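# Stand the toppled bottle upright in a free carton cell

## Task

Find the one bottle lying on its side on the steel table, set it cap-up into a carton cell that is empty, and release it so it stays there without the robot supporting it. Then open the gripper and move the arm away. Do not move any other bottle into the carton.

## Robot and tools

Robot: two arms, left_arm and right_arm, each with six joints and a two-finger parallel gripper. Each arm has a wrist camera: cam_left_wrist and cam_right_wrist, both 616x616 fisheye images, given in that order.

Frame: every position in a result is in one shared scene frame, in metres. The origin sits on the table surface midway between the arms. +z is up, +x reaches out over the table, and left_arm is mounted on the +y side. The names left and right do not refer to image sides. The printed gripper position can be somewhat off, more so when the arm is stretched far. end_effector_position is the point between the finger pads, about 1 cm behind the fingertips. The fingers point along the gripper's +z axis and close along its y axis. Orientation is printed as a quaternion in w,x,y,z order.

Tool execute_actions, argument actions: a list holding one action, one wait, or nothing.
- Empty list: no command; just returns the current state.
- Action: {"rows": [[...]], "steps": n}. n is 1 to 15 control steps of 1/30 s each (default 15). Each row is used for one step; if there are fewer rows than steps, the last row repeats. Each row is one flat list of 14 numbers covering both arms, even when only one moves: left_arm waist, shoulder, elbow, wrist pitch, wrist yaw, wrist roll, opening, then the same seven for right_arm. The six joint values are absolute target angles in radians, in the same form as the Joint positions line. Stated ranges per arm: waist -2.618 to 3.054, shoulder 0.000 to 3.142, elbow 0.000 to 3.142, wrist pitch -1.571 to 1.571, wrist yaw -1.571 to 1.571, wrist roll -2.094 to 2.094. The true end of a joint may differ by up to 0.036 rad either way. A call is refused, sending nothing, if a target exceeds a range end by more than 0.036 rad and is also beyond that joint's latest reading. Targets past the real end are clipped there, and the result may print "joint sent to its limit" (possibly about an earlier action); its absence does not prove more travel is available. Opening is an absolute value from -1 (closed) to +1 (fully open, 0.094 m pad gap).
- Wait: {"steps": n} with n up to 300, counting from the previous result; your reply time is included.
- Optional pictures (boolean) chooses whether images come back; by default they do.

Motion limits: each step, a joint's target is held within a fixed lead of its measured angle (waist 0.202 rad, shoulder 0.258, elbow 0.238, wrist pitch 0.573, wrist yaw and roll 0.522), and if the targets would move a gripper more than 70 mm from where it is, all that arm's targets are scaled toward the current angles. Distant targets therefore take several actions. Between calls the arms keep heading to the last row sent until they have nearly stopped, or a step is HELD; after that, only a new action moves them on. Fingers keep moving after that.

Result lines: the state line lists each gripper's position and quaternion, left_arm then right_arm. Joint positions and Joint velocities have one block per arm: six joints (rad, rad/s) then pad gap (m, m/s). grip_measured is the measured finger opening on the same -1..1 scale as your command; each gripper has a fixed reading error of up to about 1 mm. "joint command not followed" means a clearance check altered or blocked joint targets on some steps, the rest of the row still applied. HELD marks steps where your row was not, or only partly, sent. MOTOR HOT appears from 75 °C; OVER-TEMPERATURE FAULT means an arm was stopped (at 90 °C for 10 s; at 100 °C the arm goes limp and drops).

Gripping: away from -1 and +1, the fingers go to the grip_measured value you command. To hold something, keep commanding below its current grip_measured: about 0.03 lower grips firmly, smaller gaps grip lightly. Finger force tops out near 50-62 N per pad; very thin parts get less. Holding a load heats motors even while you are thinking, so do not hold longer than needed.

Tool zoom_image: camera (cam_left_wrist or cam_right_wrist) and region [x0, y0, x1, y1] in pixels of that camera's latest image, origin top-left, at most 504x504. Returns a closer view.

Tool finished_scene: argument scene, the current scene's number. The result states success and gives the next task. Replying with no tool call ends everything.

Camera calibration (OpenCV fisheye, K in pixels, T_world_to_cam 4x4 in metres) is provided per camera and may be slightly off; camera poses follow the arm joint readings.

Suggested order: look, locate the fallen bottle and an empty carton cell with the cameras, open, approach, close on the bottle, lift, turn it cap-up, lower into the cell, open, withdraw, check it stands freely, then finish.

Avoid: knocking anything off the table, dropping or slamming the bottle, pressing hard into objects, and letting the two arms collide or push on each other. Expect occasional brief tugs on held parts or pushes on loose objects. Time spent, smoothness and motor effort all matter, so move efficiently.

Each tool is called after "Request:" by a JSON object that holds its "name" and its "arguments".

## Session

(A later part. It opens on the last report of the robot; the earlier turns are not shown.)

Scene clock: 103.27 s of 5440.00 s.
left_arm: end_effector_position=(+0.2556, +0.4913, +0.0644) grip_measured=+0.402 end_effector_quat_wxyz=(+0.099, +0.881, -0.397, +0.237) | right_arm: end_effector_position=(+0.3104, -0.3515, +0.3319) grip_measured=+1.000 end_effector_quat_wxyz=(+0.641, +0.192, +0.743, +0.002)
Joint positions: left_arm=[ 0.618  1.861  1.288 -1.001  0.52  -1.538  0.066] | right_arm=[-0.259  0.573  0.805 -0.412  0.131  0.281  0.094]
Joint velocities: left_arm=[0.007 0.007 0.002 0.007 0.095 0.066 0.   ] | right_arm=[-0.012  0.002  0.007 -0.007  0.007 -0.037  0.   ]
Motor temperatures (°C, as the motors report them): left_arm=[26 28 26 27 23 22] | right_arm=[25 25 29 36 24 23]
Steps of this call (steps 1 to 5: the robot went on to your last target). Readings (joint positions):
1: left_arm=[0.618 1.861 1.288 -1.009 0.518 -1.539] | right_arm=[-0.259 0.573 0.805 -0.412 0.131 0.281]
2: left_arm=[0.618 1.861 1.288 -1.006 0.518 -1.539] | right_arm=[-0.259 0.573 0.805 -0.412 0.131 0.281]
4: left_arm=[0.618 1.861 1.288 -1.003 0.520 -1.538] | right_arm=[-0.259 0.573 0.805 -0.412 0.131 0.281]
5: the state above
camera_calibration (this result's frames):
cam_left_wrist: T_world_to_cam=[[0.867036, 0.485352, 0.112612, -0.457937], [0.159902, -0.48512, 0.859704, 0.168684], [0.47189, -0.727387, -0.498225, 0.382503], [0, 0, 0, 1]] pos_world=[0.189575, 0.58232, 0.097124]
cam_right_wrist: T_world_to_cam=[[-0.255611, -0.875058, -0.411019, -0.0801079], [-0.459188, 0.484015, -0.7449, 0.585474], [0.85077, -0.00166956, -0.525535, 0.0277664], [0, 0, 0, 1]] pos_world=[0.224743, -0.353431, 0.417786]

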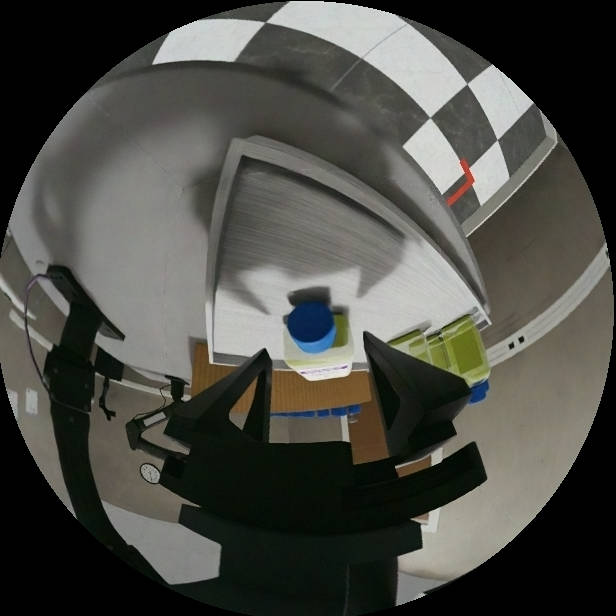

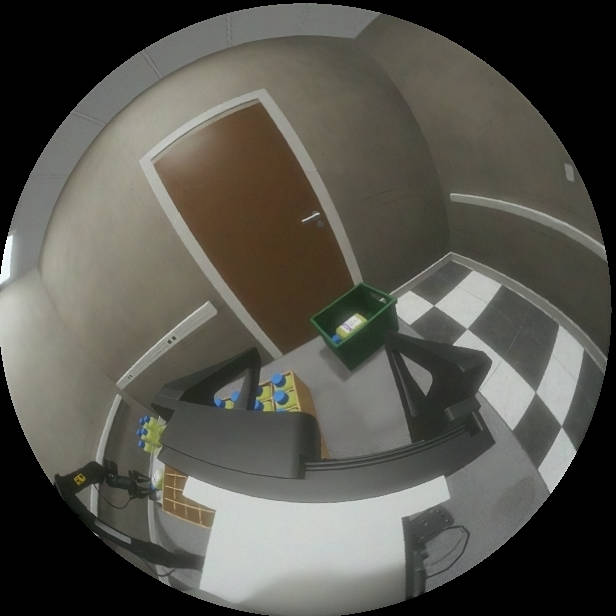

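Request:
{"name": "execute_actions", "arguments": {"actions": [{"rows":[[0.612,1.875,1.27,-0.98,0.53,-1.53,0.3,-0.259,0.573,0.805,-0.412,0.131,0.281,1],[0.612,1.88,1.26,-0.97,0.53,-1.53,0.2,-0.259,0.573,0.805,-0.412,0.131,0.281,1],[0.612,1.885,1.25,-0.96,0.53,-1.53,0.15,-0.259,0.573,0.805,-0.412,0.131,0.281,1],[0.612,1.892,1.24,-0.95,0.53,-1.53,0.15,-0.259,0.573,0.805,-0.412,0.131,0.281,1],[0.612,1.897,1.238,-0.948,0.53,-1.53,0.15,-0.259,0.573,0.805,-0.412,0.131,0.281,1]],"steps":13}]}}

Request:
{"name": "zoom_image", "arguments": {"camera": "cam_left_wrist", "region": [200, 240, 440, 440]}}

Scene clock: 107.37 s of 5440.00 s.
left_arm: end_effector_position=(+0.2526, +0.4881, +0.0488) grip_measured=+0.152 end_effector_quat_wxyz=(+0.108, +0.881, -0.395, +0.235) | right_arm: end_effector_position=(+0.3104, -0.3515, +0.3319) grip_measured=+1.000 end_effector_quat_wxyz=(+0.641, +0.192, +0.743, +0.002)
Joint positions: left_arm=[ 0.618  1.882  1.249 -0.96   0.522 -1.536  0.054] | right_arm=[-0.259  0.573  0.805 -0.412  0.131  0.281  0.094]
Joint velocities: left_arm=[ 0.002  0.002  0.002  0.022  0.066 -0.022 -0.001] | right_arm=[-0.017 -0.012  0.017 -0.037 -0.037 -0.066  0.   ]
Motor temperatures (°C, as the motors report them): left_arm=[26 28 26 27 23 22] | right_arm=[25 25 30 36 24 23]
Steps of this call (steps 1 to 30: the robot went on to your last target; steps 31 to 90: nothing new was sent; then 0.67 s passed at rest; steps 91 to 103: all 13 steps of this action). Readings (joint positions):
91: left_arm=[0.618 1.861 1.288 -0.996 0.522 -1.536] | right_arm=[-0.259 0.573 0.805 -0.412 0.131 0.281]
92: left_arm=[0.618 1.861 1.286 -0.992 0.522 -1.536] | right_arm=[-0.259 0.573 0.805 -0.412 0.131 0.281]
94: left_arm=[0.618 1.861 1.274 -0.977 0.522 -1.536] | right_arm=[-0.259 0.573 0.805 -0.412 0.131 0.281]
98: left_arm=[0.618 1.875 1.253 -0.966 0.522 -1.536] | right_arm=[-0.259 0.573 0.805 -0.412 0.131 0.281]
103: the state above
camera_calibration (this result's frames):
cam_left_wrist: T_world_to_cam=[[0.868824, 0.485967, 0.094766, -0.451888], [0.170371, -0.473147, 0.864352, 0.1724], [0.464885, -0.734825, -0.493877, 0.378992], [0, 0, 0, 1]] pos_world=[0.187052, 0.579666, 0.0809846]
cam_right_wrist: T_world_to_cam=[[-0.255611, -0.875058, -0.411019, -0.0801079], [-0.459188, 0.484015, -0.7449, 0.585474], [0.85077, -0.00166956, -0.525535, 0.0277664], [0, 0, 0, 1]] pos_world=[0.224743, -0.353431, 0.417786]

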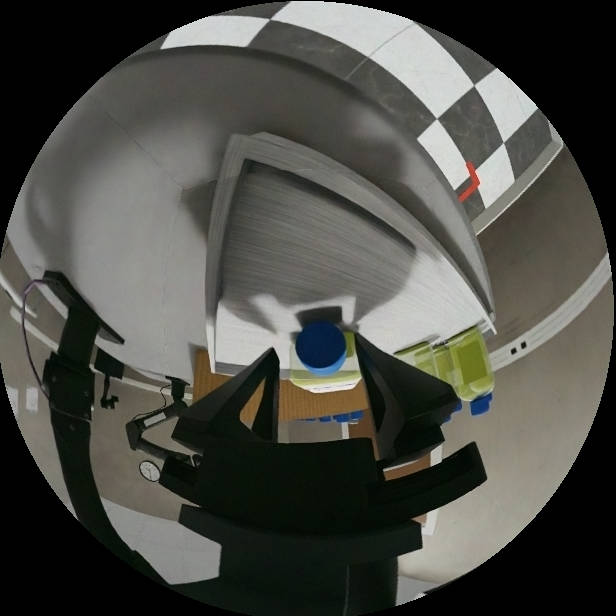

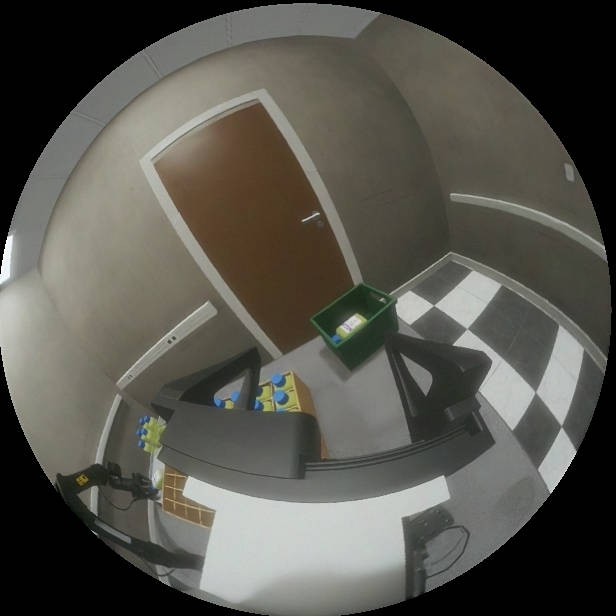

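Region (200, 240, 440, 440) of cam_left_wrist's 616x616 image, scaled by 2.100, with more detail than that image has.

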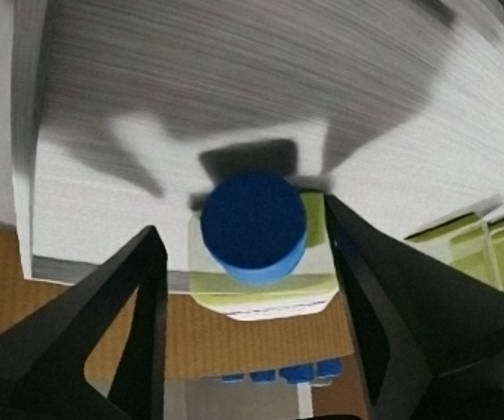

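Request:
{"name": "execute_actions", "arguments": {"actions": [{"rows":[[0.635,1.905,1.238,-0.925,0.53,-1.53,0.15,-0.259,0.573,0.805,-0.412,0.131,0.281,1],[0.635,1.905,1.238,-0.925,0.53,-1.53,0.15,-0.259,0.573,0.805,-0.412,0.131,0.281,1],[0.635,1.905,1.238,-0.925,0.53,-1.53,0.15,-0.259,0.573,0.805,-0.412,0.131,0.281,1],[0.635,1.905,1.238,-0.925,0.53,-1.53,0.15,-0.259,0.573,0.805,-0.412,0.131,0.281,1],[0.635,1.905,1.238,-0.925,0.53,-1.53,0.08,-0.259,0.573,0.805,-0.412,0.131,0.281,1],[0.635,1.905,1.238,-0.925,0.53,-1.53,0,-0.259,0.573,0.805,-0.412,0.131,0.281,1],[0.635,1.905,1.238,-0.925,0.53,-1.53,-0.08,-0.259,0.573,0.805,-0.412,0.131,0.281,1],[0.635,1.905,1.238,-0.925,0.53,-1.53,-0.16,-0.259,0.573,0.805,-0.412,0.131,0.281,1],[0.635,1.905,1.238,-0.925,0.53,-1.53,-0.24,-0.259,0.573,0.805,-0.412,0.131,0.281,1],[0.635,1.905,1.238,-0.925,0.53,-1.53,-0.3,-0.259,0.573,0.805,-0.412,0.131,0.281,1],[0.635,1.905,1.238,-0.925,0.53,-1.53,-0.35,-0.259,0.573,0.805,-0.412,0.131,0.281,1],[0.635,1.905,1.238,-0.925,0.53,-1.53,-0.4,-0.259,0.573,0.805,-0.412,0.131,0.281,1],[0.635,1.905,1.238,-0.925,0.53,-1.53,-0.45,-0.259,0.573,0.805,-0.412,0.131,0.281,1]]}]}}

Request:
{"name": "zoom_image", "arguments": {"camera": "cam_left_wrist", "region": [200, 240, 440, 440]}}

Scene clock: 114.90 s of 5440.00 s.
left_arm: end_effector_position=(+0.2558, +0.4943, +0.0487) grip_measured=-0.423 end_effector_quat_wxyz=(+0.095, +0.881, -0.396, +0.240) | right_arm: end_effector_position=(+0.3104, -0.3515, +0.3319) grip_measured=+1.000 end_effector_quat_wxyz=(+0.641, +0.192, +0.743, +0.002)
Joint positions: left_arm=[ 0.625  1.882  1.249 -0.934  0.522 -1.536  0.027] | right_arm=[-0.259  0.573  0.805 -0.412  0.131  0.281  0.094]
Joint velocities: left_arm=[ 0.012 -0.012 -0.017  0.081 -0.066 -0.037 -0.001] | right_arm=[-0.002 -0.002  0.002 -0.066 -0.022  0.037  0.   ]
Motor temperatures (°C, as the motors report them): left_arm=[26 27 26 27 23 22] | right_arm=[25 25 30 36 24 23]
Steps of this call (steps 1 to 15: the robot went on to your last target; steps 16 to 90: nothing new was sent; then 4.03 s passed at rest; steps 91 to 105: all 15 steps of this action). Readings (joint positions):
91: left_arm=[0.618 1.882 1.249 -0.953 0.522 -1.536] | right_arm=[-0.259 0.573 0.805 -0.412 0.131 0.281]
92: left_arm=[0.619 1.882 1.249 -0.950 0.522 -1.536] | right_arm=[-0.259 0.573 0.805 -0.412 0.131 0.281]
94: left_arm=[0.622 1.882 1.249 -0.943 0.522 -1.536] | right_arm=[-0.259 0.573 0.805 -0.412 0.131 0.281]
98: left_arm=[0.625 1.882 1.249 -0.935 0.522 -1.536] | right_arm=[-0.259 0.573 0.805 -0.412 0.131 0.281]
105: the state above
camera_calibration (this result's frames):
cam_left_wrist: T_world_to_cam=[[0.863713, 0.489364, 0.12051, -0.459241], [0.156665, -0.487968, 0.858687, 0.185926], [0.479015, -0.722779, -0.498131, 0.372645], [0, 0, 0, 1]] pos_world=[0.189021, 0.584802, 0.0813174]
cam_right_wrist: T_world_to_cam=[[-0.255611, -0.875058, -0.411019, -0.0801079], [-0.459188, 0.484015, -0.7449, 0.585474], [0.85077, -0.00166956, -0.525535, 0.0277664], [0, 0, 0, 1]] pos_world=[0.224743, -0.353431, 0.417786]

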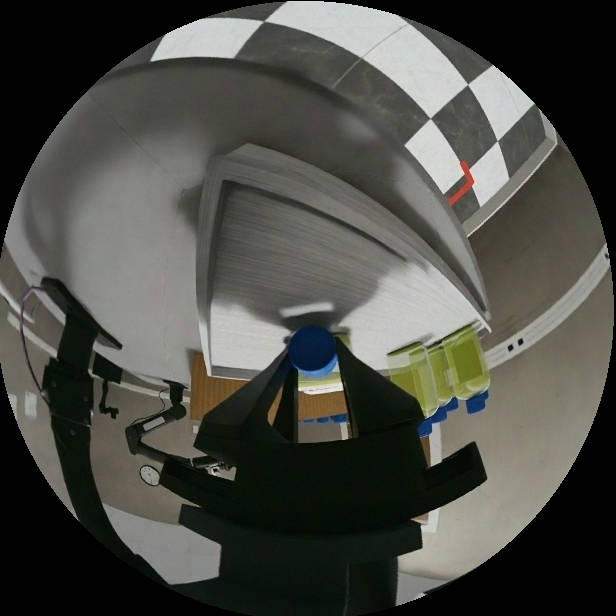

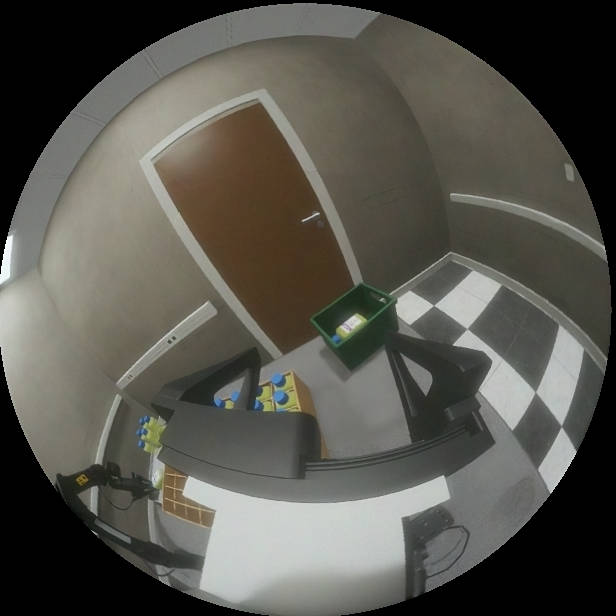

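Region (200, 240, 440, 440) of cam_left_wrist's 616x616 image, scaled by 2.100, with more detail than that image has.

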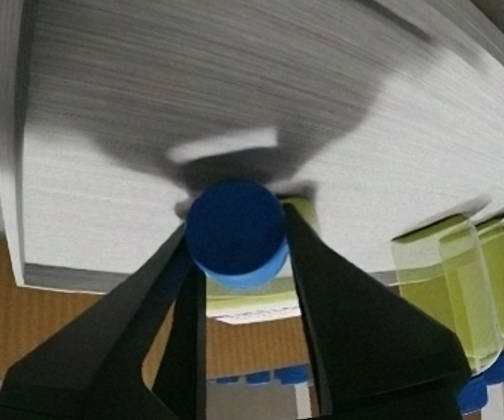

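Request:
{"name": "execute_actions", "arguments": {"actions": [{"rows":[[0.63,1.86,1.27,-0.94,0.53,-1.53,-0.49,-0.259,0.573,0.805,-0.412,0.131,0.281,1],[0.63,1.85,1.28,-0.96,0.53,-1.53,-0.49,-0.259,0.573,0.805,-0.412,0.131,0.281,1],[0.63,1.84,1.29,-0.98,0.53,-1.53,-0.49,-0.259,0.573,0.805,-0.412,0.131,0.281,1],[0.63,1.825,1.3,-1.0,0.53,-1.53,-0.49,-0.259,0.573,0.805,-0.412,0.131,0.281,1],[0.63,1.81,1.31,-1.02,0.53,-1.53,-0.49,-0.259,0.573,0.805,-0.412,0.131,0.281,1],[0.63,1.79,1.32,-1.04,0.53,-1.53,-0.49,-0.259,0.573,0.805,-0.412,0.131,0.281,1],[0.63,1.77,1.33,-1.06,0.53,-1.53,-0.49,-0.259,0.573,0.805,-0.412,0.131,0.281,1],[0.63,1.745,1.34,-1.08,0.53,-1.53,-0.49,-0.259,0.573,0.805,-0.412,0.131,0.281,1],[0.63,1.72,1.35,-1.1,0.53,-1.53,-0.49,-0.259,0.573,0.805,-0.412,0.131,0.281,1],[0.63,1.69,1.35,-1.12,0.53,-1.53,-0.49,-0.259,0.573,0.805,-0.412,0.131,0.281,1],[0.63,1.66,1.35,-1.14,0.53,-1.53,-0.49,-0.259,0.573,0.805,-0.412,0.131,0.281,1],[0.63,1.63,1.35,-1.16,0.53,-1.53,-0.49,-0.259,0.573,0.805,-0.412,0.131,0.281,1],[0.63,1.6,1.35,-1.17,0.53,-1.53,-0.49,-0.259,0.573,0.805,-0.412,0.131,0.281,1],[0.63,1.57,1.35,-1.17,0.52,-1.51,-0.49,-0.259,0.573,0.805,-0.412,0.131,0.281,1],[0.63,1.54,1.35,-1.17,0.5,-1.48,-0.49,-0.259,0.573,0.805,-0.412,0.131,0.281,1]]}], "pictures": false}}

Request:
{"name": "execute_actions", "arguments": {"actions": [{"rows":[[0.63,1.51,1.34,-1.16,0.48,-1.44,-0.49,-0.259,0.573,0.805,-0.412,0.131,0.281,1],[0.63,1.48,1.33,-1.15,0.46,-1.39,-0.49,-0.259,0.573,0.805,-0.412,0.131,0.281,1],[0.63,1.45,1.32,-1.14,0.44,-1.34,-0.49,-0.259,0.573,0.805,-0.412,0.131,0.281,1],[0.63,1.42,1.31,-1.13,0.42,-1.29,-0.49,-0.259,0.573,0.805,-0.412,0.131,0.281,1],[0.63,1.39,1.3,-1.12,0.4,-1.24,-0.49,-0.259,0.573,0.805,-0.412,0.131,0.281,1],[0.63,1.36,1.29,-1.1,0.37,-1.19,-0.49,-0.259,0.573,0.805,-0.412,0.131,0.281,1],[0.62,1.33,1.28,-1.08,0.34,-1.14,-0.49,-0.259,0.573,0.805,-0.412,0.131,0.281,1],[0.61,1.3,1.27,-1.06,0.31,-1.09,-0.49,-0.259,0.573,0.805,-0.412,0.131,0.281,1],[0.6,1.27,1.26,-1.04,0.28,-1.04,-0.49,-0.259,0.573,0.805,-0.412,0.131,0.281,1],[0.58,1.24,1.25,-1.02,0.25,-0.99,-0.49,-0.259,0.573,0.805,-0.412,0.131,0.281,1],[0.56,1.21,1.24,-1.0,0.22,-0.94,-0.49,-0.259,0.573,0.805,-0.412,0.131,0.281,1],[0.54,1.18,1.23,-0.97,0.19,-0.89,-0.49,-0.259,0.573,0.805,-0.412,0.131,0.281,1],[0.52,1.15,1.22,-0.94,0.16,-0.84,-0.49,-0.259,0.573,0.805,-0.412,0.131,0.281,1],[0.5,1.13,1.21,-0.91,0.13,-0.79,-0.49,-0.259,0.573,0.805,-0.412,0.131,0.281,1],[0.47,1.11,1.2,-0.88,0.1,-0.74,-0.49,-0.259,0.573,0.805,-0.412,0.131,0.281,1]]}], "pictures": false}}

Request:
{"name": "execute_actions", "arguments": {"actions": [{"rows":[[0.44,1.1,1.2,-0.86,0.07,-0.69,-0.49,-0.259,0.573,0.805,-0.412,0.131,0.281,1],[0.41,1.1,1.2,-0.84,0.04,-0.64,-0.49,-0.259,0.573,0.805,-0.412,0.131,0.281,1],[0.38,1.1,1.2,-0.82,0.01,-0.59,-0.49,-0.259,0.573,0.805,-0.412,0.131,0.281,1],[0.35,1.1,1.2,-0.8,-0.02,-0.54,-0.49,-0.259,0.573,0.805,-0.412,0.131,0.281,1],[0.32,1.1,1.2,-0.78,-0.05,-0.49,-0.49,-0.259,0.573,0.805,-0.412,0.131,0.281,1],[0.29,1.1,1.2,-0.76,-0.08,-0.44,-0.49,-0.259,0.573,0.805,-0.412,0.131,0.281,1],[0.26,1.1,1.2,-0.74,-0.11,-0.39,-0.49,-0.259,0.573,0.805,-0.412,0.131,0.281,1],[0.23,1.1,1.2,-0.72,-0.14,-0.34,-0.49,-0.259,0.573,0.805,-0.412,0.131,0.281,1],[0.2,1.1,1.2,-0.7,-0.17,-0.29,-0.49,-0.259,0.573,0.805,-0.412,0.131,0.281,1],[0.165,1.1,1.2,-0.68,-0.2,-0.24,-0.49,-0.259,0.573,0.805,-0.412,0.131,0.281,1],[0.13,1.11,1.2,-0.66,-0.22,-0.19,-0.49,-0.259,0.573,0.805,-0.412,0.131,0.281,1],[0.095,1.12,1.2,-0.64,-0.24,-0.15,-0.49,-0.259,0.573,0.805,-0.412,0.131,0.281,1],[0.06,1.13,1.2,-0.62,-0.24,-0.15,-0.49,-0.259,0.573,0.805,-0.412,0.131,0.281,1],[0.025,1.14,1.2,-0.6,-0.24,-0.15,-0.49,-0.259,0.573,0.805,-0.412,0.131,0.281,1],[-0.01,1.15,1.2,-0.58,-0.24,-0.15,-0.49,-0.259,0.573,0.805,-0.412,0.131,0.281,1]]}], "pictures": false}}

Request:
{"name": "execute_actions", "arguments": {"actions": [{"rows":[[-0.045,1.17,1.2,-0.56,-0.24,-0.15,-0.49,-0.259,0.573,0.805,-0.412,0.131,0.281,1],[-0.08,1.19,1.2,-0.54,-0.24,-0.15,-0.49,-0.259,0.573,0.805,-0.412,0.131,0.281,1],[-0.115,1.21,1.2,-0.52,-0.24,-0.15,-0.49,-0.259,0.573,0.805,-0.412,0.131,0.281,1],[-0.15,1.23,1.2,-0.5,-0.24,-0.15,-0.49,-0.259,0.573,0.805,-0.412,0.131,0.281,1],[-0.185,1.25,1.2,-0.48,-0.24,-0.15,-0.49,-0.259,0.573,0.805,-0.412,0.131,0.281,1],[-0.22,1.27,1.2,-0.46,-0.24,-0.15,-0.49,-0.259,0.573,0.805,-0.412,0.131,0.281,1],[-0.255,1.29,1.2,-0.44,-0.24,-0.15,-0.49,-0.259,0.573,0.805,-0.412,0.131,0.281,1],[-0.29,1.31,1.2,-0.42,-0.24,-0.15,-0.49,-0.259,0.573,0.805,-0.412,0.131,0.281,1],[-0.32,1.33,1.2,-0.4,-0.24,-0.15,-0.49,-0.259,0.573,0.805,-0.412,0.131,0.281,1],[-0.345,1.35,1.2,-0.38,-0.24,-0.15,-0.49,-0.259,0.573,0.805,-0.412,0.131,0.281,1],[-0.365,1.37,1.195,-0.36,-0.24,-0.15,-0.49,-0.259,0.573,0.805,-0.412,0.131,0.281,1],[-0.385,1.385,1.19,-0.34,-0.24,-0.15,-0.49,-0.259,0.573,0.805,-0.412,0.131,0.281,1],[-0.4,1.4,1.185,-0.33,-0.24,-0.15,-0.49,-0.259,0.573,0.805,-0.412,0.131,0.281,1],[-0.41,1.41,1.18,-0.33,-0.24,-0.15,-0.49,-0.259,0.573,0.805,-0.412,0.131,0.281,1],[-0.415,1.415,1.18,-0.33,-0.24,-0.15,-0.49,-0.259,0.573,0.805,-0.412,0.131,0.281,1]]}], "pictures": false}}

Request:
{"name": "execute_actions", "arguments": {"actions": [{"steps":12}]}}

Request:
{"name": "zoom_image", "arguments": {"camera": "cam_left_wrist", "region": [220, 260, 430, 450]}}

Scene clock: 149.07 s of 5440.00 s.
left_arm: end_effector_position=(+0.2481, +0.4893, +0.1494) grip_measured=-0.423 end_effector_quat_wxyz=(+0.009, +0.867, -0.420, +0.267) | right_arm: end_effector_position=(+0.3104, -0.3515, +0.3319) grip_measured=+1.000 end_effector_quat_wxyz=(+0.641, +0.192, +0.743, +0.002)
Joint positions: left_arm=[ 0.625  1.615  1.33  -1.098  0.511 -1.525  0.027] | right_arm=[-0.259  0.573  0.805 -0.412  0.131  0.281  0.094]
Joint velocities: left_arm=[-0.002 -0.95   0.002 -0.388 -0.081  0.3   -0.001] | right_arm=[ 0.017  0.002 -0.007 -0.051  0.007  0.022  0.   ]
Motor temperatures (°C, as the motors report them): left_arm=[26 27 26 27 23 22] | right_arm=[25 25 30 37 24 23]
Steps of this call (steps 1 to 15: the robot went on to your last target; steps 16 to 90: nothing new was sent; then 30.67 s passed at rest; steps 91 to 105: all 15 steps of this action). Readings (joint positions):
91: left_arm=[0.625 1.882 1.249 -0.934 0.522 -1.536] | right_arm=[-0.259 0.573 0.805 -0.412 0.131 0.281]
92: left_arm=[0.625 1.882 1.251 -0.935 0.522 -1.536] | right_arm=[-0.259 0.573 0.805 -0.412 0.131 0.281]
94: left_arm=[0.625 1.880 1.260 -0.948 0.521 -1.536] | right_arm=[-0.259 0.573 0.805 -0.412 0.131 0.281]
98: left_arm=[0.625 1.831 1.291 -0.997 0.514 -1.536] | right_arm=[-0.259 0.573 0.805 -0.412 0.131 0.281]
105: the state above

Scene clock: 149.57 s of 5440.00 s.
left_arm: end_effector_position=(+0.2137, +0.4822, +0.2342) grip_measured=-0.423 end_effector_quat_wxyz=(+0.284, -0.660, +0.681, -0.144) | right_arm: end_effector_position=(+0.3104, -0.3515, +0.3319) grip_measured=+1.000 end_effector_quat_wxyz=(+0.641, +0.192, +0.743, +0.002)
Joint positions: left_arm=[ 0.522  1.175  1.222 -1.002  0.213 -0.947  0.027] | right_arm=[-0.259  0.573  0.805 -0.412  0.131  0.281  0.094]
Joint velocities: left_arm=[-0.696 -0.735 -0.256  0.725 -0.813  1.37   0.001] | right_arm=[ 0.002 -0.002  0.007  0.037  0.022  0.022  0.   ]
Motor temperatures (°C, as the motors report them): left_arm=[26 27 26 27 23 22] | right_arm=[25 25 30 37 24 23]
Steps of this call (steps 1 to 15: all 15 steps of this action). Readings (joint positions):
1: left_arm=[0.625 1.582 1.330 -1.108 0.505 -1.511] | right_arm=[-0.259 0.573 0.805 -0.412 0.131 0.281]
2: left_arm=[0.625 1.551 1.330 -1.115 0.496 -1.490] | right_arm=[-0.259 0.573 0.805 -0.412 0.131 0.281]
4: left_arm=[0.625 1.492 1.330 -1.119 0.471 -1.432] | right_arm=[-0.259 0.573 0.805 -0.412 0.131 0.281]
8: left_arm=[0.625 1.373 1.298 -1.105 0.400 -1.275] | right_arm=[-0.259 0.573 0.805 -0.412 0.131 0.281]
15: the state above

Scene clock: 150.07 s of 5440.00 s.
left_arm: end_effector_position=(+0.2858, +0.4261, +0.2956) grip_measured=-0.423 end_effector_quat_wxyz=(+0.462, -0.239, +0.852, +0.065) | right_arm: end_effector_position=(+0.3104, -0.3515, +0.3319) grip_measured=+1.000 end_effector_quat_wxyz=(+0.641, +0.192, +0.743, +0.002)
Joint positions: left_arm=[ 0.059  1.121  1.204 -0.694 -0.177 -0.257  0.027] | right_arm=[-0.259  0.573  0.805 -0.412  0.131  0.281  0.094]
Joint velocities: left_arm=[-1.004  0.105 -0.012  0.52  -0.344  0.725 -0.   ] | right_arm=[ 0.002  0.017 -0.012  0.051  0.007 -0.007  0.   ]
Motor temperatures (°C, as the motors report them): left_arm=[26 27 26 27 23 22] | right_arm=[25 25 30 37 24 23]
Steps of this call (steps 1 to 15: all 15 steps of this action). Readings (joint positions):
1: left_arm=[0.496 1.152 1.215 -0.981 0.185 -0.899] | right_arm=[-0.259 0.573 0.805 -0.412 0.131 0.281]
2: left_arm=[0.468 1.135 1.212 -0.962 0.158 -0.850] | right_arm=[-0.259 0.573 0.805 -0.412 0.131 0.281]
4: left_arm=[0.409 1.118 1.212 -0.920 0.103 -0.751] | right_arm=[-0.259 0.573 0.805 -0.412 0.131 0.281]
8: left_arm=[0.288 1.117 1.208 -0.832 -0.011 -0.553] | right_arm=[-0.259 0.573 0.805 -0.412 0.131 0.281]
15: the state above

Scene clock: 150.57 s of 5440.00 s.
left_arm: end_effector_position=(+0.3765, +0.2559, +0.2465) grip_measured=-0.423 end_effector_quat_wxyz=(+0.470, -0.008, +0.883, +0.001) | right_arm: end_effector_position=(+0.3104, -0.3515, +0.3319) grip_measured=+1.000 end_effector_quat_wxyz=(+0.641, +0.192, +0.743, +0.002)
Joint positions: left_arm=[-0.398  1.4    1.19  -0.399 -0.223 -0.16   0.027] | right_arm=[-0.259  0.573  0.805 -0.412  0.131  0.281  0.094]
Joint velocities: left_arm=[-0.33   0.335 -0.139  0.3   -0.007  0.066 -0.001] | right_arm=[-0.007 -0.017 -0.002 -0.007 -0.022 -0.022  0.   ]
Motor temperatures (°C, as the motors report them): left_arm=[26 27 26 27 23 22] | right_arm=[25 25 30 37 24 23]
Steps of this call (steps 1 to 15: all 15 steps of this action). Readings (joint positions):
1: left_arm=[0.024 1.128 1.204 -0.673 -0.188 -0.236] | right_arm=[-0.259 0.573 0.805 -0.412 0.131 0.281]
2: left_arm=[-0.011 1.138 1.204 -0.650 -0.197 -0.220] | right_arm=[-0.259 0.573 0.805 -0.412 0.131 0.281]
4: left_arm=[-0.081 1.172 1.204 -0.606 -0.209 -0.197] | right_arm=[-0.259 0.573 0.805 -0.412 0.131 0.281]
8: left_arm=[-0.220 1.267 1.204 -0.525 -0.221 -0.173] | right_arm=[-0.259 0.573 0.805 -0.412 0.131 0.281]
15: the state above

Scene clock: 150.97 s of 5440.00 s.
left_arm: end_effector_position=(+0.3808, +0.2480, +0.2391) grip_measured=-0.423 end_effector_quat_wxyz=(+0.470, +0.001, +0.883, -0.002) | right_arm: end_effector_position=(+0.3104, -0.3515, +0.3319) grip_measured=+1.000 end_effector_quat_wxyz=(+0.641, +0.192, +0.743, +0.002)
Joint positions: left_arm=[-0.413  1.421  1.177 -0.366 -0.224 -0.157  0.027] | right_arm=[-0.259  0.573  0.805 -0.412  0.131  0.281  0.094]
Joint velocities: left_arm=[-0.012 -0.002 -0.007 -0.066  0.022 -0.051 -0.   ] | right_arm=[ 0.007 -0.002 -0.007  0.037  0.022 -0.022  0.   ]
Motor temperatures (°C, as the motors report them): left_arm=[26 27 26 27 23 22] | right_arm=[25 25 30 37 24 23]
Steps of this call (steps 1 to 12: the robot went on to your last target). Readings (joint positions):
1: left_arm=[-0.407 1.409 1.185 -0.393 -0.223 -0.159] | right_arm=[-0.259 0.573 0.805 -0.412 0.131 0.281]
2: left_arm=[-0.412 1.416 1.182 -0.388 -0.223 -0.159] | right_arm=[-0.259 0.573 0.805 -0.412 0.131 0.281]
4: left_arm=[-0.413 1.421 1.177 -0.386 -0.223 -0.158] | right_arm=[-0.259 0.573 0.805 -0.412 0.131 0.281]
8: left_arm=[-0.413 1.421 1.177 -0.373 -0.224 -0.157] | right_arm=[-0.259 0.573 0.805 -0.412 0.131 0.281]
12: the state above
camera_calibration (this result's frames):
cam_left_wrist: T_world_to_cam=[[-0.116951, -0.972019, -0.203718, 0.343694], [-0.893239, 0.192611, -0.406234, 0.416102], [0.434105, 0.134459, -0.890771, 0.12797], [0, 0, 0, 1]] pos_world=[0.356321, 0.236725, 0.353043]
cam_right_wrist: T_world_to_cam=[[-0.255611, -0.875058, -0.411019, -0.0801079], [-0.459188, 0.484015, -0.7449, 0.585474], [0.85077, -0.00166956, -0.525535, 0.0277664], [0, 0, 0, 1]] pos_world=[0.224743, -0.353431, 0.417786]

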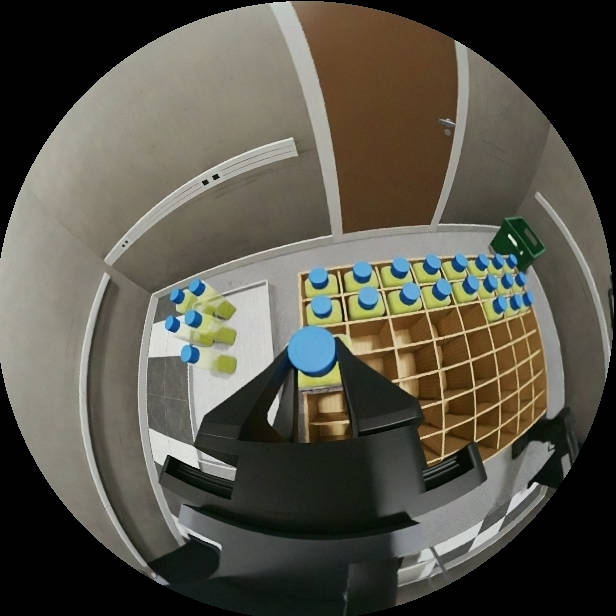

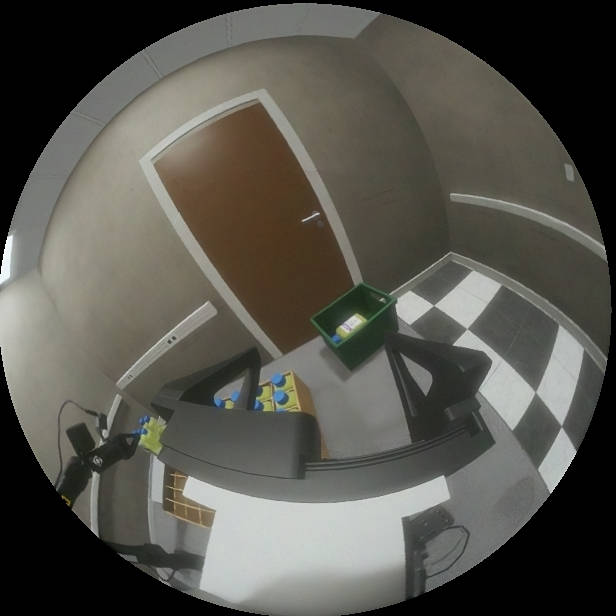

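Region (220, 260, 430, 450) of cam_left_wrist's 616x616 image, scaled by 2.400, with more detail than that image has; it fills the top 456 rows of this view, and the rest is white.

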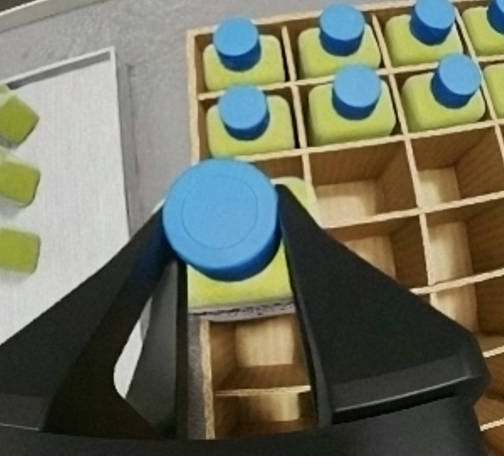

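Request:
{"name": "execute_actions", "arguments": {"actions": [{"rows":[[-0.4,1.4,1.17,-0.31,-0.245,-0.125,-0.49,-0.259,0.573,0.805,-0.412,0.131,0.281,1],[-0.4,1.39,1.16,-0.29,-0.245,-0.125,-0.49,-0.259,0.573,0.805,-0.412,0.131,0.281,1],[-0.4,1.38,1.145,-0.27,-0.245,-0.125,-0.49,-0.259,0.573,0.805,-0.412,0.131,0.281,1],[-0.4,1.37,1.13,-0.25,-0.245,-0.125,-0.49,-0.259,0.573,0.805,-0.412,0.131,0.281,1],[-0.4,1.36,1.115,-0.23,-0.245,-0.125,-0.49,-0.259,0.573,0.805,-0.412,0.131,0.281,1],[-0.4,1.35,1.1,-0.21,-0.245,-0.125,-0.49,-0.259,0.573,0.805,-0.412,0.131,0.281,1],[-0.4,1.345,1.085,-0.19,-0.245,-0.125,-0.49,-0.259,0.573,0.805,-0.412,0.131,0.281,1],[-0.4,1.345,1.07,-0.17,-0.245,-0.125,-0.49,-0.259,0.573,0.805,-0.412,0.131,0.281,1],[-0.4,1.345,1.055,-0.15,-0.245,-0.125,-0.49,-0.259,0.573,0.805,-0.412,0.131,0.281,1],[-0.4,1.345,1.04,-0.14,-0.245,-0.125,-0.49,-0.259,0.573,0.805,-0.412,0.131,0.281,1],[-0.4,1.345,1.025,-0.14,-0.245,-0.125,-0.49,-0.259,0.573,0.805,-0.412,0.131,0.281,1],[-0.4,1.345,1.015,-0.14,-0.245,-0.125,-0.49,-0.259,0.573,0.805,-0.412,0.131,0.281,1]]}], "pictures": false}}

Request:
{"name": "execute_actions", "arguments": {"actions": [{"steps":8}]}}

Request:
{"name": "zoom_image", "arguments": {"camera": "cam_left_wrist", "region": [220, 260, 430, 450]}}

Scene clock: 165.33 s of 5440.00 s.
left_arm: end_effector_position=(+0.3747, +0.2505, +0.2205) grip_measured=-0.423 end_effector_quat_wxyz=(+0.494, +0.007, +0.869, -0.000) | right_arm: end_effector_position=(+0.3104, -0.3515, +0.3319) grip_measured=+1.000 end_effector_quat_wxyz=(+0.641, +0.192, +0.743, +0.002)
Joint positions: left_arm=[-0.413  1.373  1.018 -0.198 -0.228 -0.132  0.027] | right_arm=[-0.259  0.573  0.805 -0.412  0.131  0.281  0.094]
Joint velocities: left_arm=[ 0.002 -0.002 -0.134  0.037 -0.066 -0.007 -0.001] | right_arm=[-0.017  0.007 -0.017 -0.095 -0.007 -0.081  0.   ]
Motor temperatures (°C, as the motors report them): left_arm=[26 27 27 30 23 22] | right_arm=[25 25 30 38 24 23]
Steps of this call (steps 1 to 30: the robot went on to your last target; steps 31 to 90: nothing new was sent; then 10.87 s passed at rest; steps 91 to 105: all 15 steps of this action). Readings (joint positions):
91: left_arm=[-0.413 1.421 1.177 -0.361 -0.224 -0.152] | right_arm=[-0.259 0.573 0.805 -0.412 0.131 0.281]
92: left_arm=[-0.413 1.421 1.174 -0.354 -0.225 -0.148] | right_arm=[-0.259 0.573 0.805 -0.412 0.131 0.281]
94: left_arm=[-0.413 1.416 1.159 -0.327 -0.226 -0.142] | right_arm=[-0.259 0.573 0.805 -0.412 0.131 0.281]
98: left_arm=[-0.413 1.386 1.099 -0.269 -0.227 -0.136] | right_arm=[-0.259 0.573 0.805 -0.412 0.131 0.281]
105: the state above

Scene clock: 165.60 s of 5440.00 s.
left_arm: end_effector_position=(+0.3763, +0.2501, +0.2223) grip_measured=-0.423 end_effector_quat_wxyz=(+0.500, +0.006, +0.866, -0.002) | right_arm: end_effector_position=(+0.3104, -0.3515, +0.3319) grip_measured=+1.000 end_effector_quat_wxyz=(+0.641, +0.192, +0.743, +0.002)
Joint positions: left_arm=[-0.413  1.373  1.014 -0.179 -0.228 -0.132  0.027] | right_arm=[-0.259  0.573  0.805 -0.412  0.131  0.281  0.094]
Joint velocities: left_arm=[ 0.002 -0.017 -0.007  0.095 -0.007 -0.037 -0.   ] | right_arm=[-0.002 -0.017 -0.002  0.081  0.007 -0.037  0.   ]
Motor temperatures (°C, as the motors report them): left_arm=[26 27 27 30 23 22] | right_arm=[25 25 30 38 24 23]
Steps of this call (steps 1 to 8: the robot went on to your last target). Readings (joint positions):
1: left_arm=[-0.413 1.373 1.015 -0.197 -0.228 -0.132] | right_arm=[-0.259 0.573 0.805 -0.412 0.131 0.281]
2: left_arm=[-0.413 1.373 1.014 -0.197 -0.228 -0.132] | right_arm=[-0.259 0.573 0.805 -0.412 0.131 0.281]
4: left_arm=[-0.413 1.373 1.014 -0.191 -0.228 -0.132] | right_arm=[-0.259 0.573 0.805 -0.412 0.131 0.281]
8: the state above
camera_calibration (this result's frames):
cam_left_wrist: T_world_to_cam=[[-0.111722, -0.969972, -0.216038, 0.342043], [-0.861376, 0.202931, -0.465671, 0.403513], [0.495529, 0.134064, -0.858183, 0.084427], [0, 0, 0, 1]] pos_world=[0.343954, 0.238569, 0.334252]
cam_right_wrist: T_world_to_cam=[[-0.255611, -0.875058, -0.411019, -0.0801079], [-0.459188, 0.484015, -0.7449, 0.585474], [0.85077, -0.00166956, -0.525535, 0.0277664], [0, 0, 0, 1]] pos_world=[0.224743, -0.353431, 0.417786]

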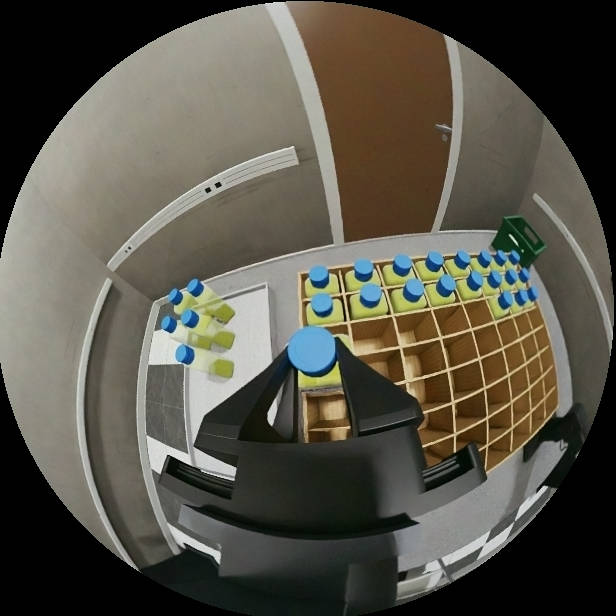

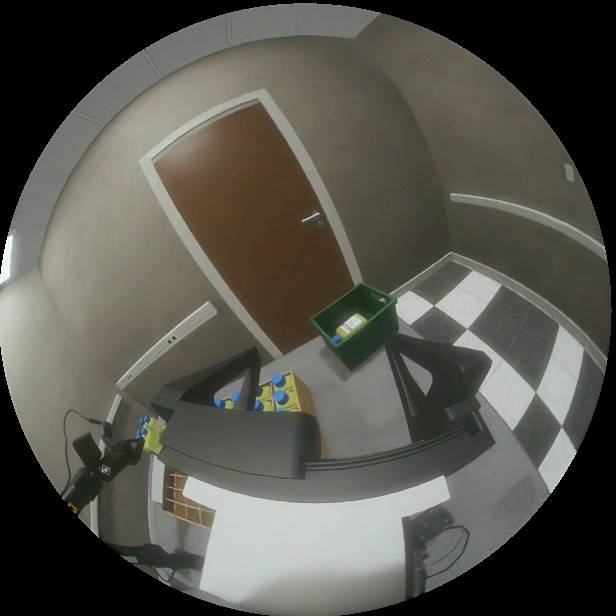

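Region (220, 260, 430, 450) of cam_left_wrist's 616x616 image, scaled by 2.400, with more detail than that image has; it fills the top 456 rows of this view, and the rest is white.

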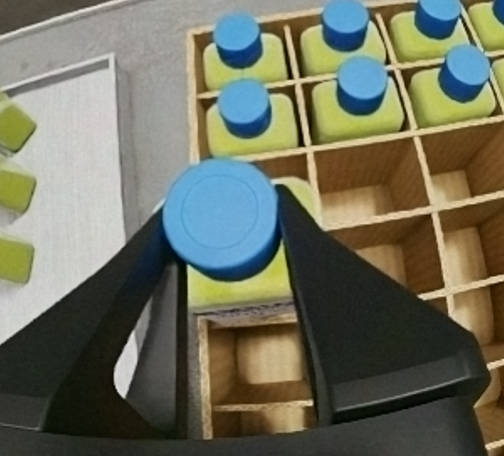

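Request:
{"name": "execute_actions", "arguments": {"actions": [{"rows":[[-0.39,1.345,1.015,-0.125,-0.2,-0.1,-0.49,-0.259,0.573,0.805,-0.412,0.131,0.281,1],[-0.385,1.345,1.015,-0.125,-0.17,-0.08,-0.49,-0.259,0.573,0.805,-0.412,0.131,0.281,1],[-0.38,1.345,1.015,-0.125,-0.14,-0.06,-0.49,-0.259,0.573,0.805,-0.412,0.131,0.281,1],[-0.37,1.345,1.015,-0.125,-0.115,-0.06,-0.49,-0.259,0.573,0.805,-0.412,0.131,0.281,1],[-0.36,1.345,1.015,-0.125,-0.115,-0.06,-0.49,-0.259,0.573,0.805,-0.412,0.131,0.281,1]]}]}}

Request:
{"name": "zoom_image", "arguments": {"camera": "cam_left_wrist", "region": [220, 260, 430, 450]}}

Scene clock: 173.43 s of 5440.00 s.
left_arm: end_effector_position=(+0.3803, +0.2514, +0.2246) grip_measured=-0.423 end_effector_quat_wxyz=(+0.503, +0.037, +0.863, -0.019) | right_arm: end_effector_position=(+0.3104, -0.3515, +0.3319) grip_measured=+1.000 end_effector_quat_wxyz=(+0.641, +0.192, +0.743, +0.002)
Joint positions: left_arm=[-0.368  1.373  1.014 -0.16  -0.129 -0.069  0.027] | right_arm=[-0.259  0.573  0.805 -0.412  0.131  0.281  0.094]
Joint velocities: left_arm=[ 0.002 -0.007  0.007 -0.022  0.081  0.022  0.   ] | right_arm=[-0.002 -0.002 -0.012 -0.007  0.095  0.037  0.   ]
Motor temperatures (°C, as the motors report them): left_arm=[26 27 27 31 23 22] | right_arm=[25 25 30 38 24 23]
Steps of this call (steps 1 to 30: the robot went on to your last target; steps 31 to 90: nothing new was sent; then 4.33 s passed at rest; steps 91 to 105: all 15 steps of this action). Readings (joint positions):
91: left_arm=[-0.412 1.373 1.014 -0.173 -0.225 -0.127] | right_arm=[-0.259 0.573 0.805 -0.412 0.131 0.281]
92: left_arm=[-0.408 1.373 1.014 -0.171 -0.215 -0.120] | right_arm=[-0.259 0.573 0.805 -0.412 0.131 0.281]
94: left_arm=[-0.395 1.373 1.014 -0.166 -0.188 -0.101] | right_arm=[-0.259 0.573 0.805 -0.412 0.131 0.281]
98: left_arm=[-0.370 1.373 1.014 -0.162 -0.150 -0.081] | right_arm=[-0.259 0.573 0.805 -0.412 0.131 0.281]
105: the state above
camera_calibration (this result's frames):
cam_left_wrist: T_world_to_cam=[[-0.178226, -0.959545, -0.217966, 0.367429], [-0.841098, 0.263522, -0.472346, 0.386344], [0.510676, 0.0991467, -0.854037, 0.0863835], [0, 0, 0, 1]] pos_world=[0.346324, 0.24219, 0.33635]
cam_right_wrist: T_world_to_cam=[[-0.255611, -0.875058, -0.411019, -0.0801079], [-0.459188, 0.484015, -0.7449, 0.585474], [0.85077, -0.00166956, -0.525535, 0.0277664], [0, 0, 0, 1]] pos_world=[0.224743, -0.353431, 0.417786]

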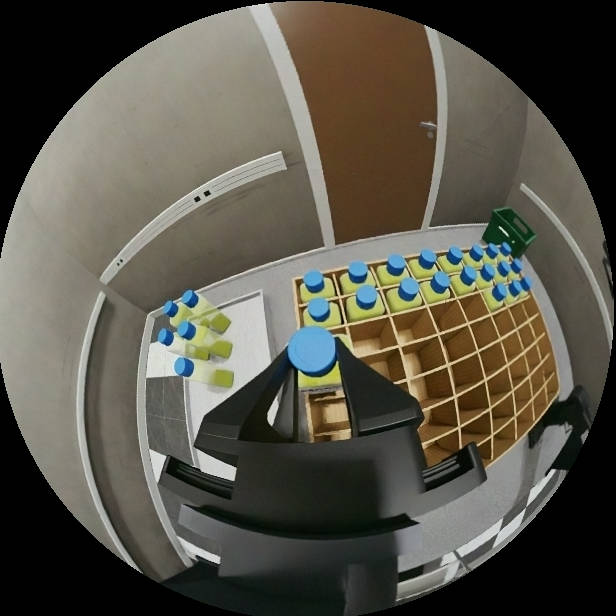

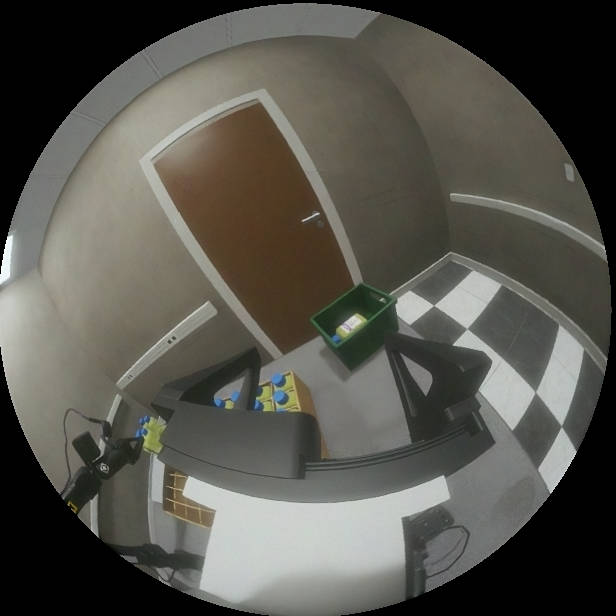

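Region (220, 260, 430, 450) of cam_left_wrist's 616x616 image, scaled by 2.400, with more detail than that image has; it fills the top 456 rows of this view, and the rest is white.

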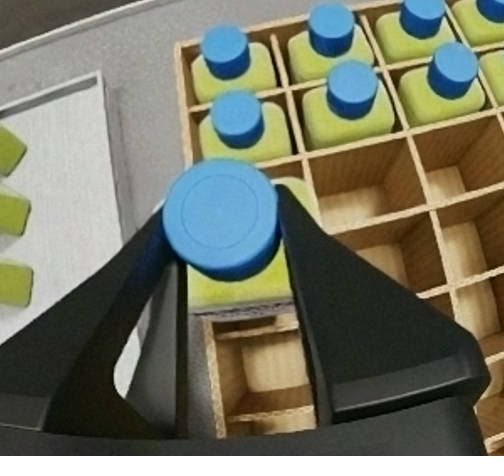

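Request:
{"name": "zoom_image", "arguments": {"camera": "cam_left_wrist", "region": [285, 365, 365, 415]}}

Region (285, 365, 365, 415) of cam_left_wrist's 616x616 image, scaled by 6.300, with more detail than that image has; it fills the top 315 rows of this view, and the rest is white.

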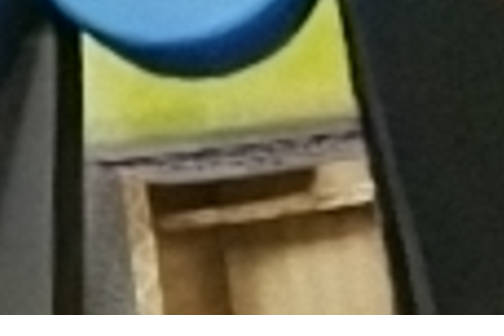

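Request:
{"name": "execute_actions", "arguments": {"actions": [{"rows":[[-0.39,1.328,1.0,-0.125,-0.115,-0.06,-0.49,-0.259,0.573,0.805,-0.412,0.131,0.281,1],[-0.39,1.328,1.0,-0.125,-0.115,-0.06,-0.49,-0.259,0.573,0.805,-0.412,0.131,0.281,1],[-0.39,1.328,0.99,-0.125,-0.115,-0.06,-0.49,-0.259,0.573,0.805,-0.412,0.131,0.281,1],[-0.39,1.328,0.98,-0.115,-0.115,-0.06,-0.49,-0.259,0.573,0.805,-0.412,0.131,0.281,1]]}]}}

Request:
{"name": "zoom_image", "arguments": {"camera": "cam_left_wrist", "region": [270, 310, 390, 420]}}

Scene clock: 180.47 s of 5440.00 s.
left_arm: end_effector_position=(+0.3743, +0.2459, +0.2177) grip_measured=-0.423 end_effector_quat_wxyz=(+0.500, +0.046, +0.865, -0.024) | right_arm: end_effector_position=(+0.3104, -0.3515, +0.3319) grip_measured=+1.000 end_effector_quat_wxyz=(+0.641, +0.192, +0.743, +0.002)
Joint positions: left_arm=[-0.381  1.36   0.982 -0.15  -0.122 -0.066  0.027] | right_arm=[-0.259  0.573  0.805 -0.412  0.131  0.281  0.094]
Joint velocities: left_arm=[-0.027 -0.007 -0.022 -0.022  0.037  0.037 -0.001] | right_arm=[-0.002 -0.012  0.012 -0.007 -0.007 -0.007  0.   ]
Motor temperatures (°C, as the motors report them): left_arm=[26 27 27 31 23 22] | right_arm=[25 25 30 38 24 23]
Steps of this call (steps 1 to 15: the robot went on to your last target; steps 16 to 90: nothing new was sent; then 3.53 s passed at rest; steps 91 to 105: all 15 steps of this action). Readings (joint positions):
91: left_arm=[-0.369 1.373 1.013 -0.159 -0.124 -0.066] | right_arm=[-0.259 0.573 0.805 -0.412 0.131 0.281]
92: left_arm=[-0.371 1.370 1.009 -0.158 -0.124 -0.066] | right_arm=[-0.259 0.573 0.805 -0.412 0.131 0.281]
94: left_arm=[-0.377 1.364 1.000 -0.154 -0.124 -0.066] | right_arm=[-0.259 0.573 0.805 -0.412 0.131 0.281]
98: left_arm=[-0.381 1.360 0.985 -0.152 -0.122 -0.066] | right_arm=[-0.259 0.573 0.805 -0.412 0.131 0.281]
105: the state above
camera_calibration (this result's frames):
cam_left_wrist: T_world_to_cam=[[-0.199526, -0.95545, -0.217495, 0.366391], [-0.839275, 0.281195, -0.465346, 0.372942], [0.505773, 0.0896896, -0.857991, 0.0891197], [0, 0, 0, 1]] pos_world=[0.341031, 0.237206, 0.329699]
cam_right_wrist: T_world_to_cam=[[-0.255611, -0.875058, -0.411019, -0.0801079], [-0.459188, 0.484015, -0.7449, 0.585474], [0.85077, -0.00166956, -0.525535, 0.0277664], [0, 0, 0, 1]] pos_world=[0.224743, -0.353431, 0.417786]

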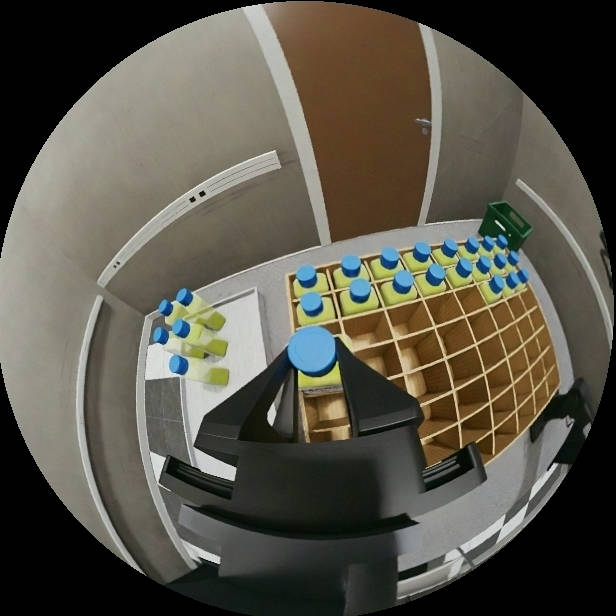

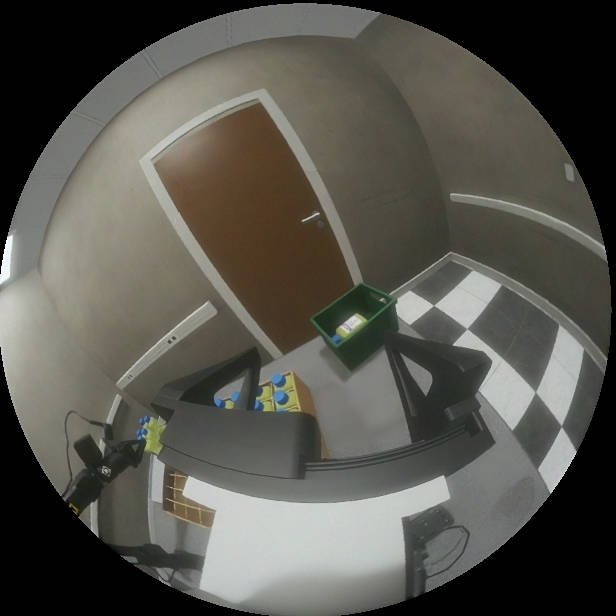

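Region (270, 310, 390, 420) of cam_left_wrist's 616x616 image, scaled by 4.200, with more detail than that image has; it fills the top 462 rows of this view, and the rest is white.

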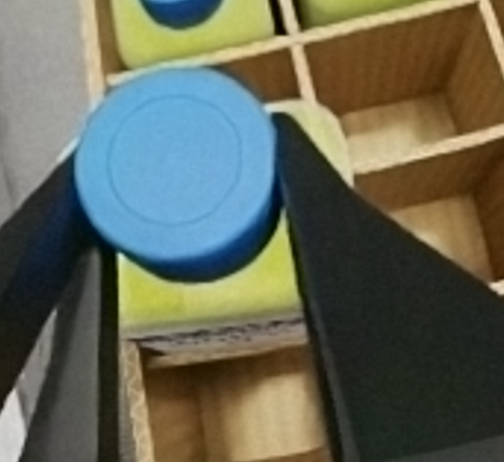

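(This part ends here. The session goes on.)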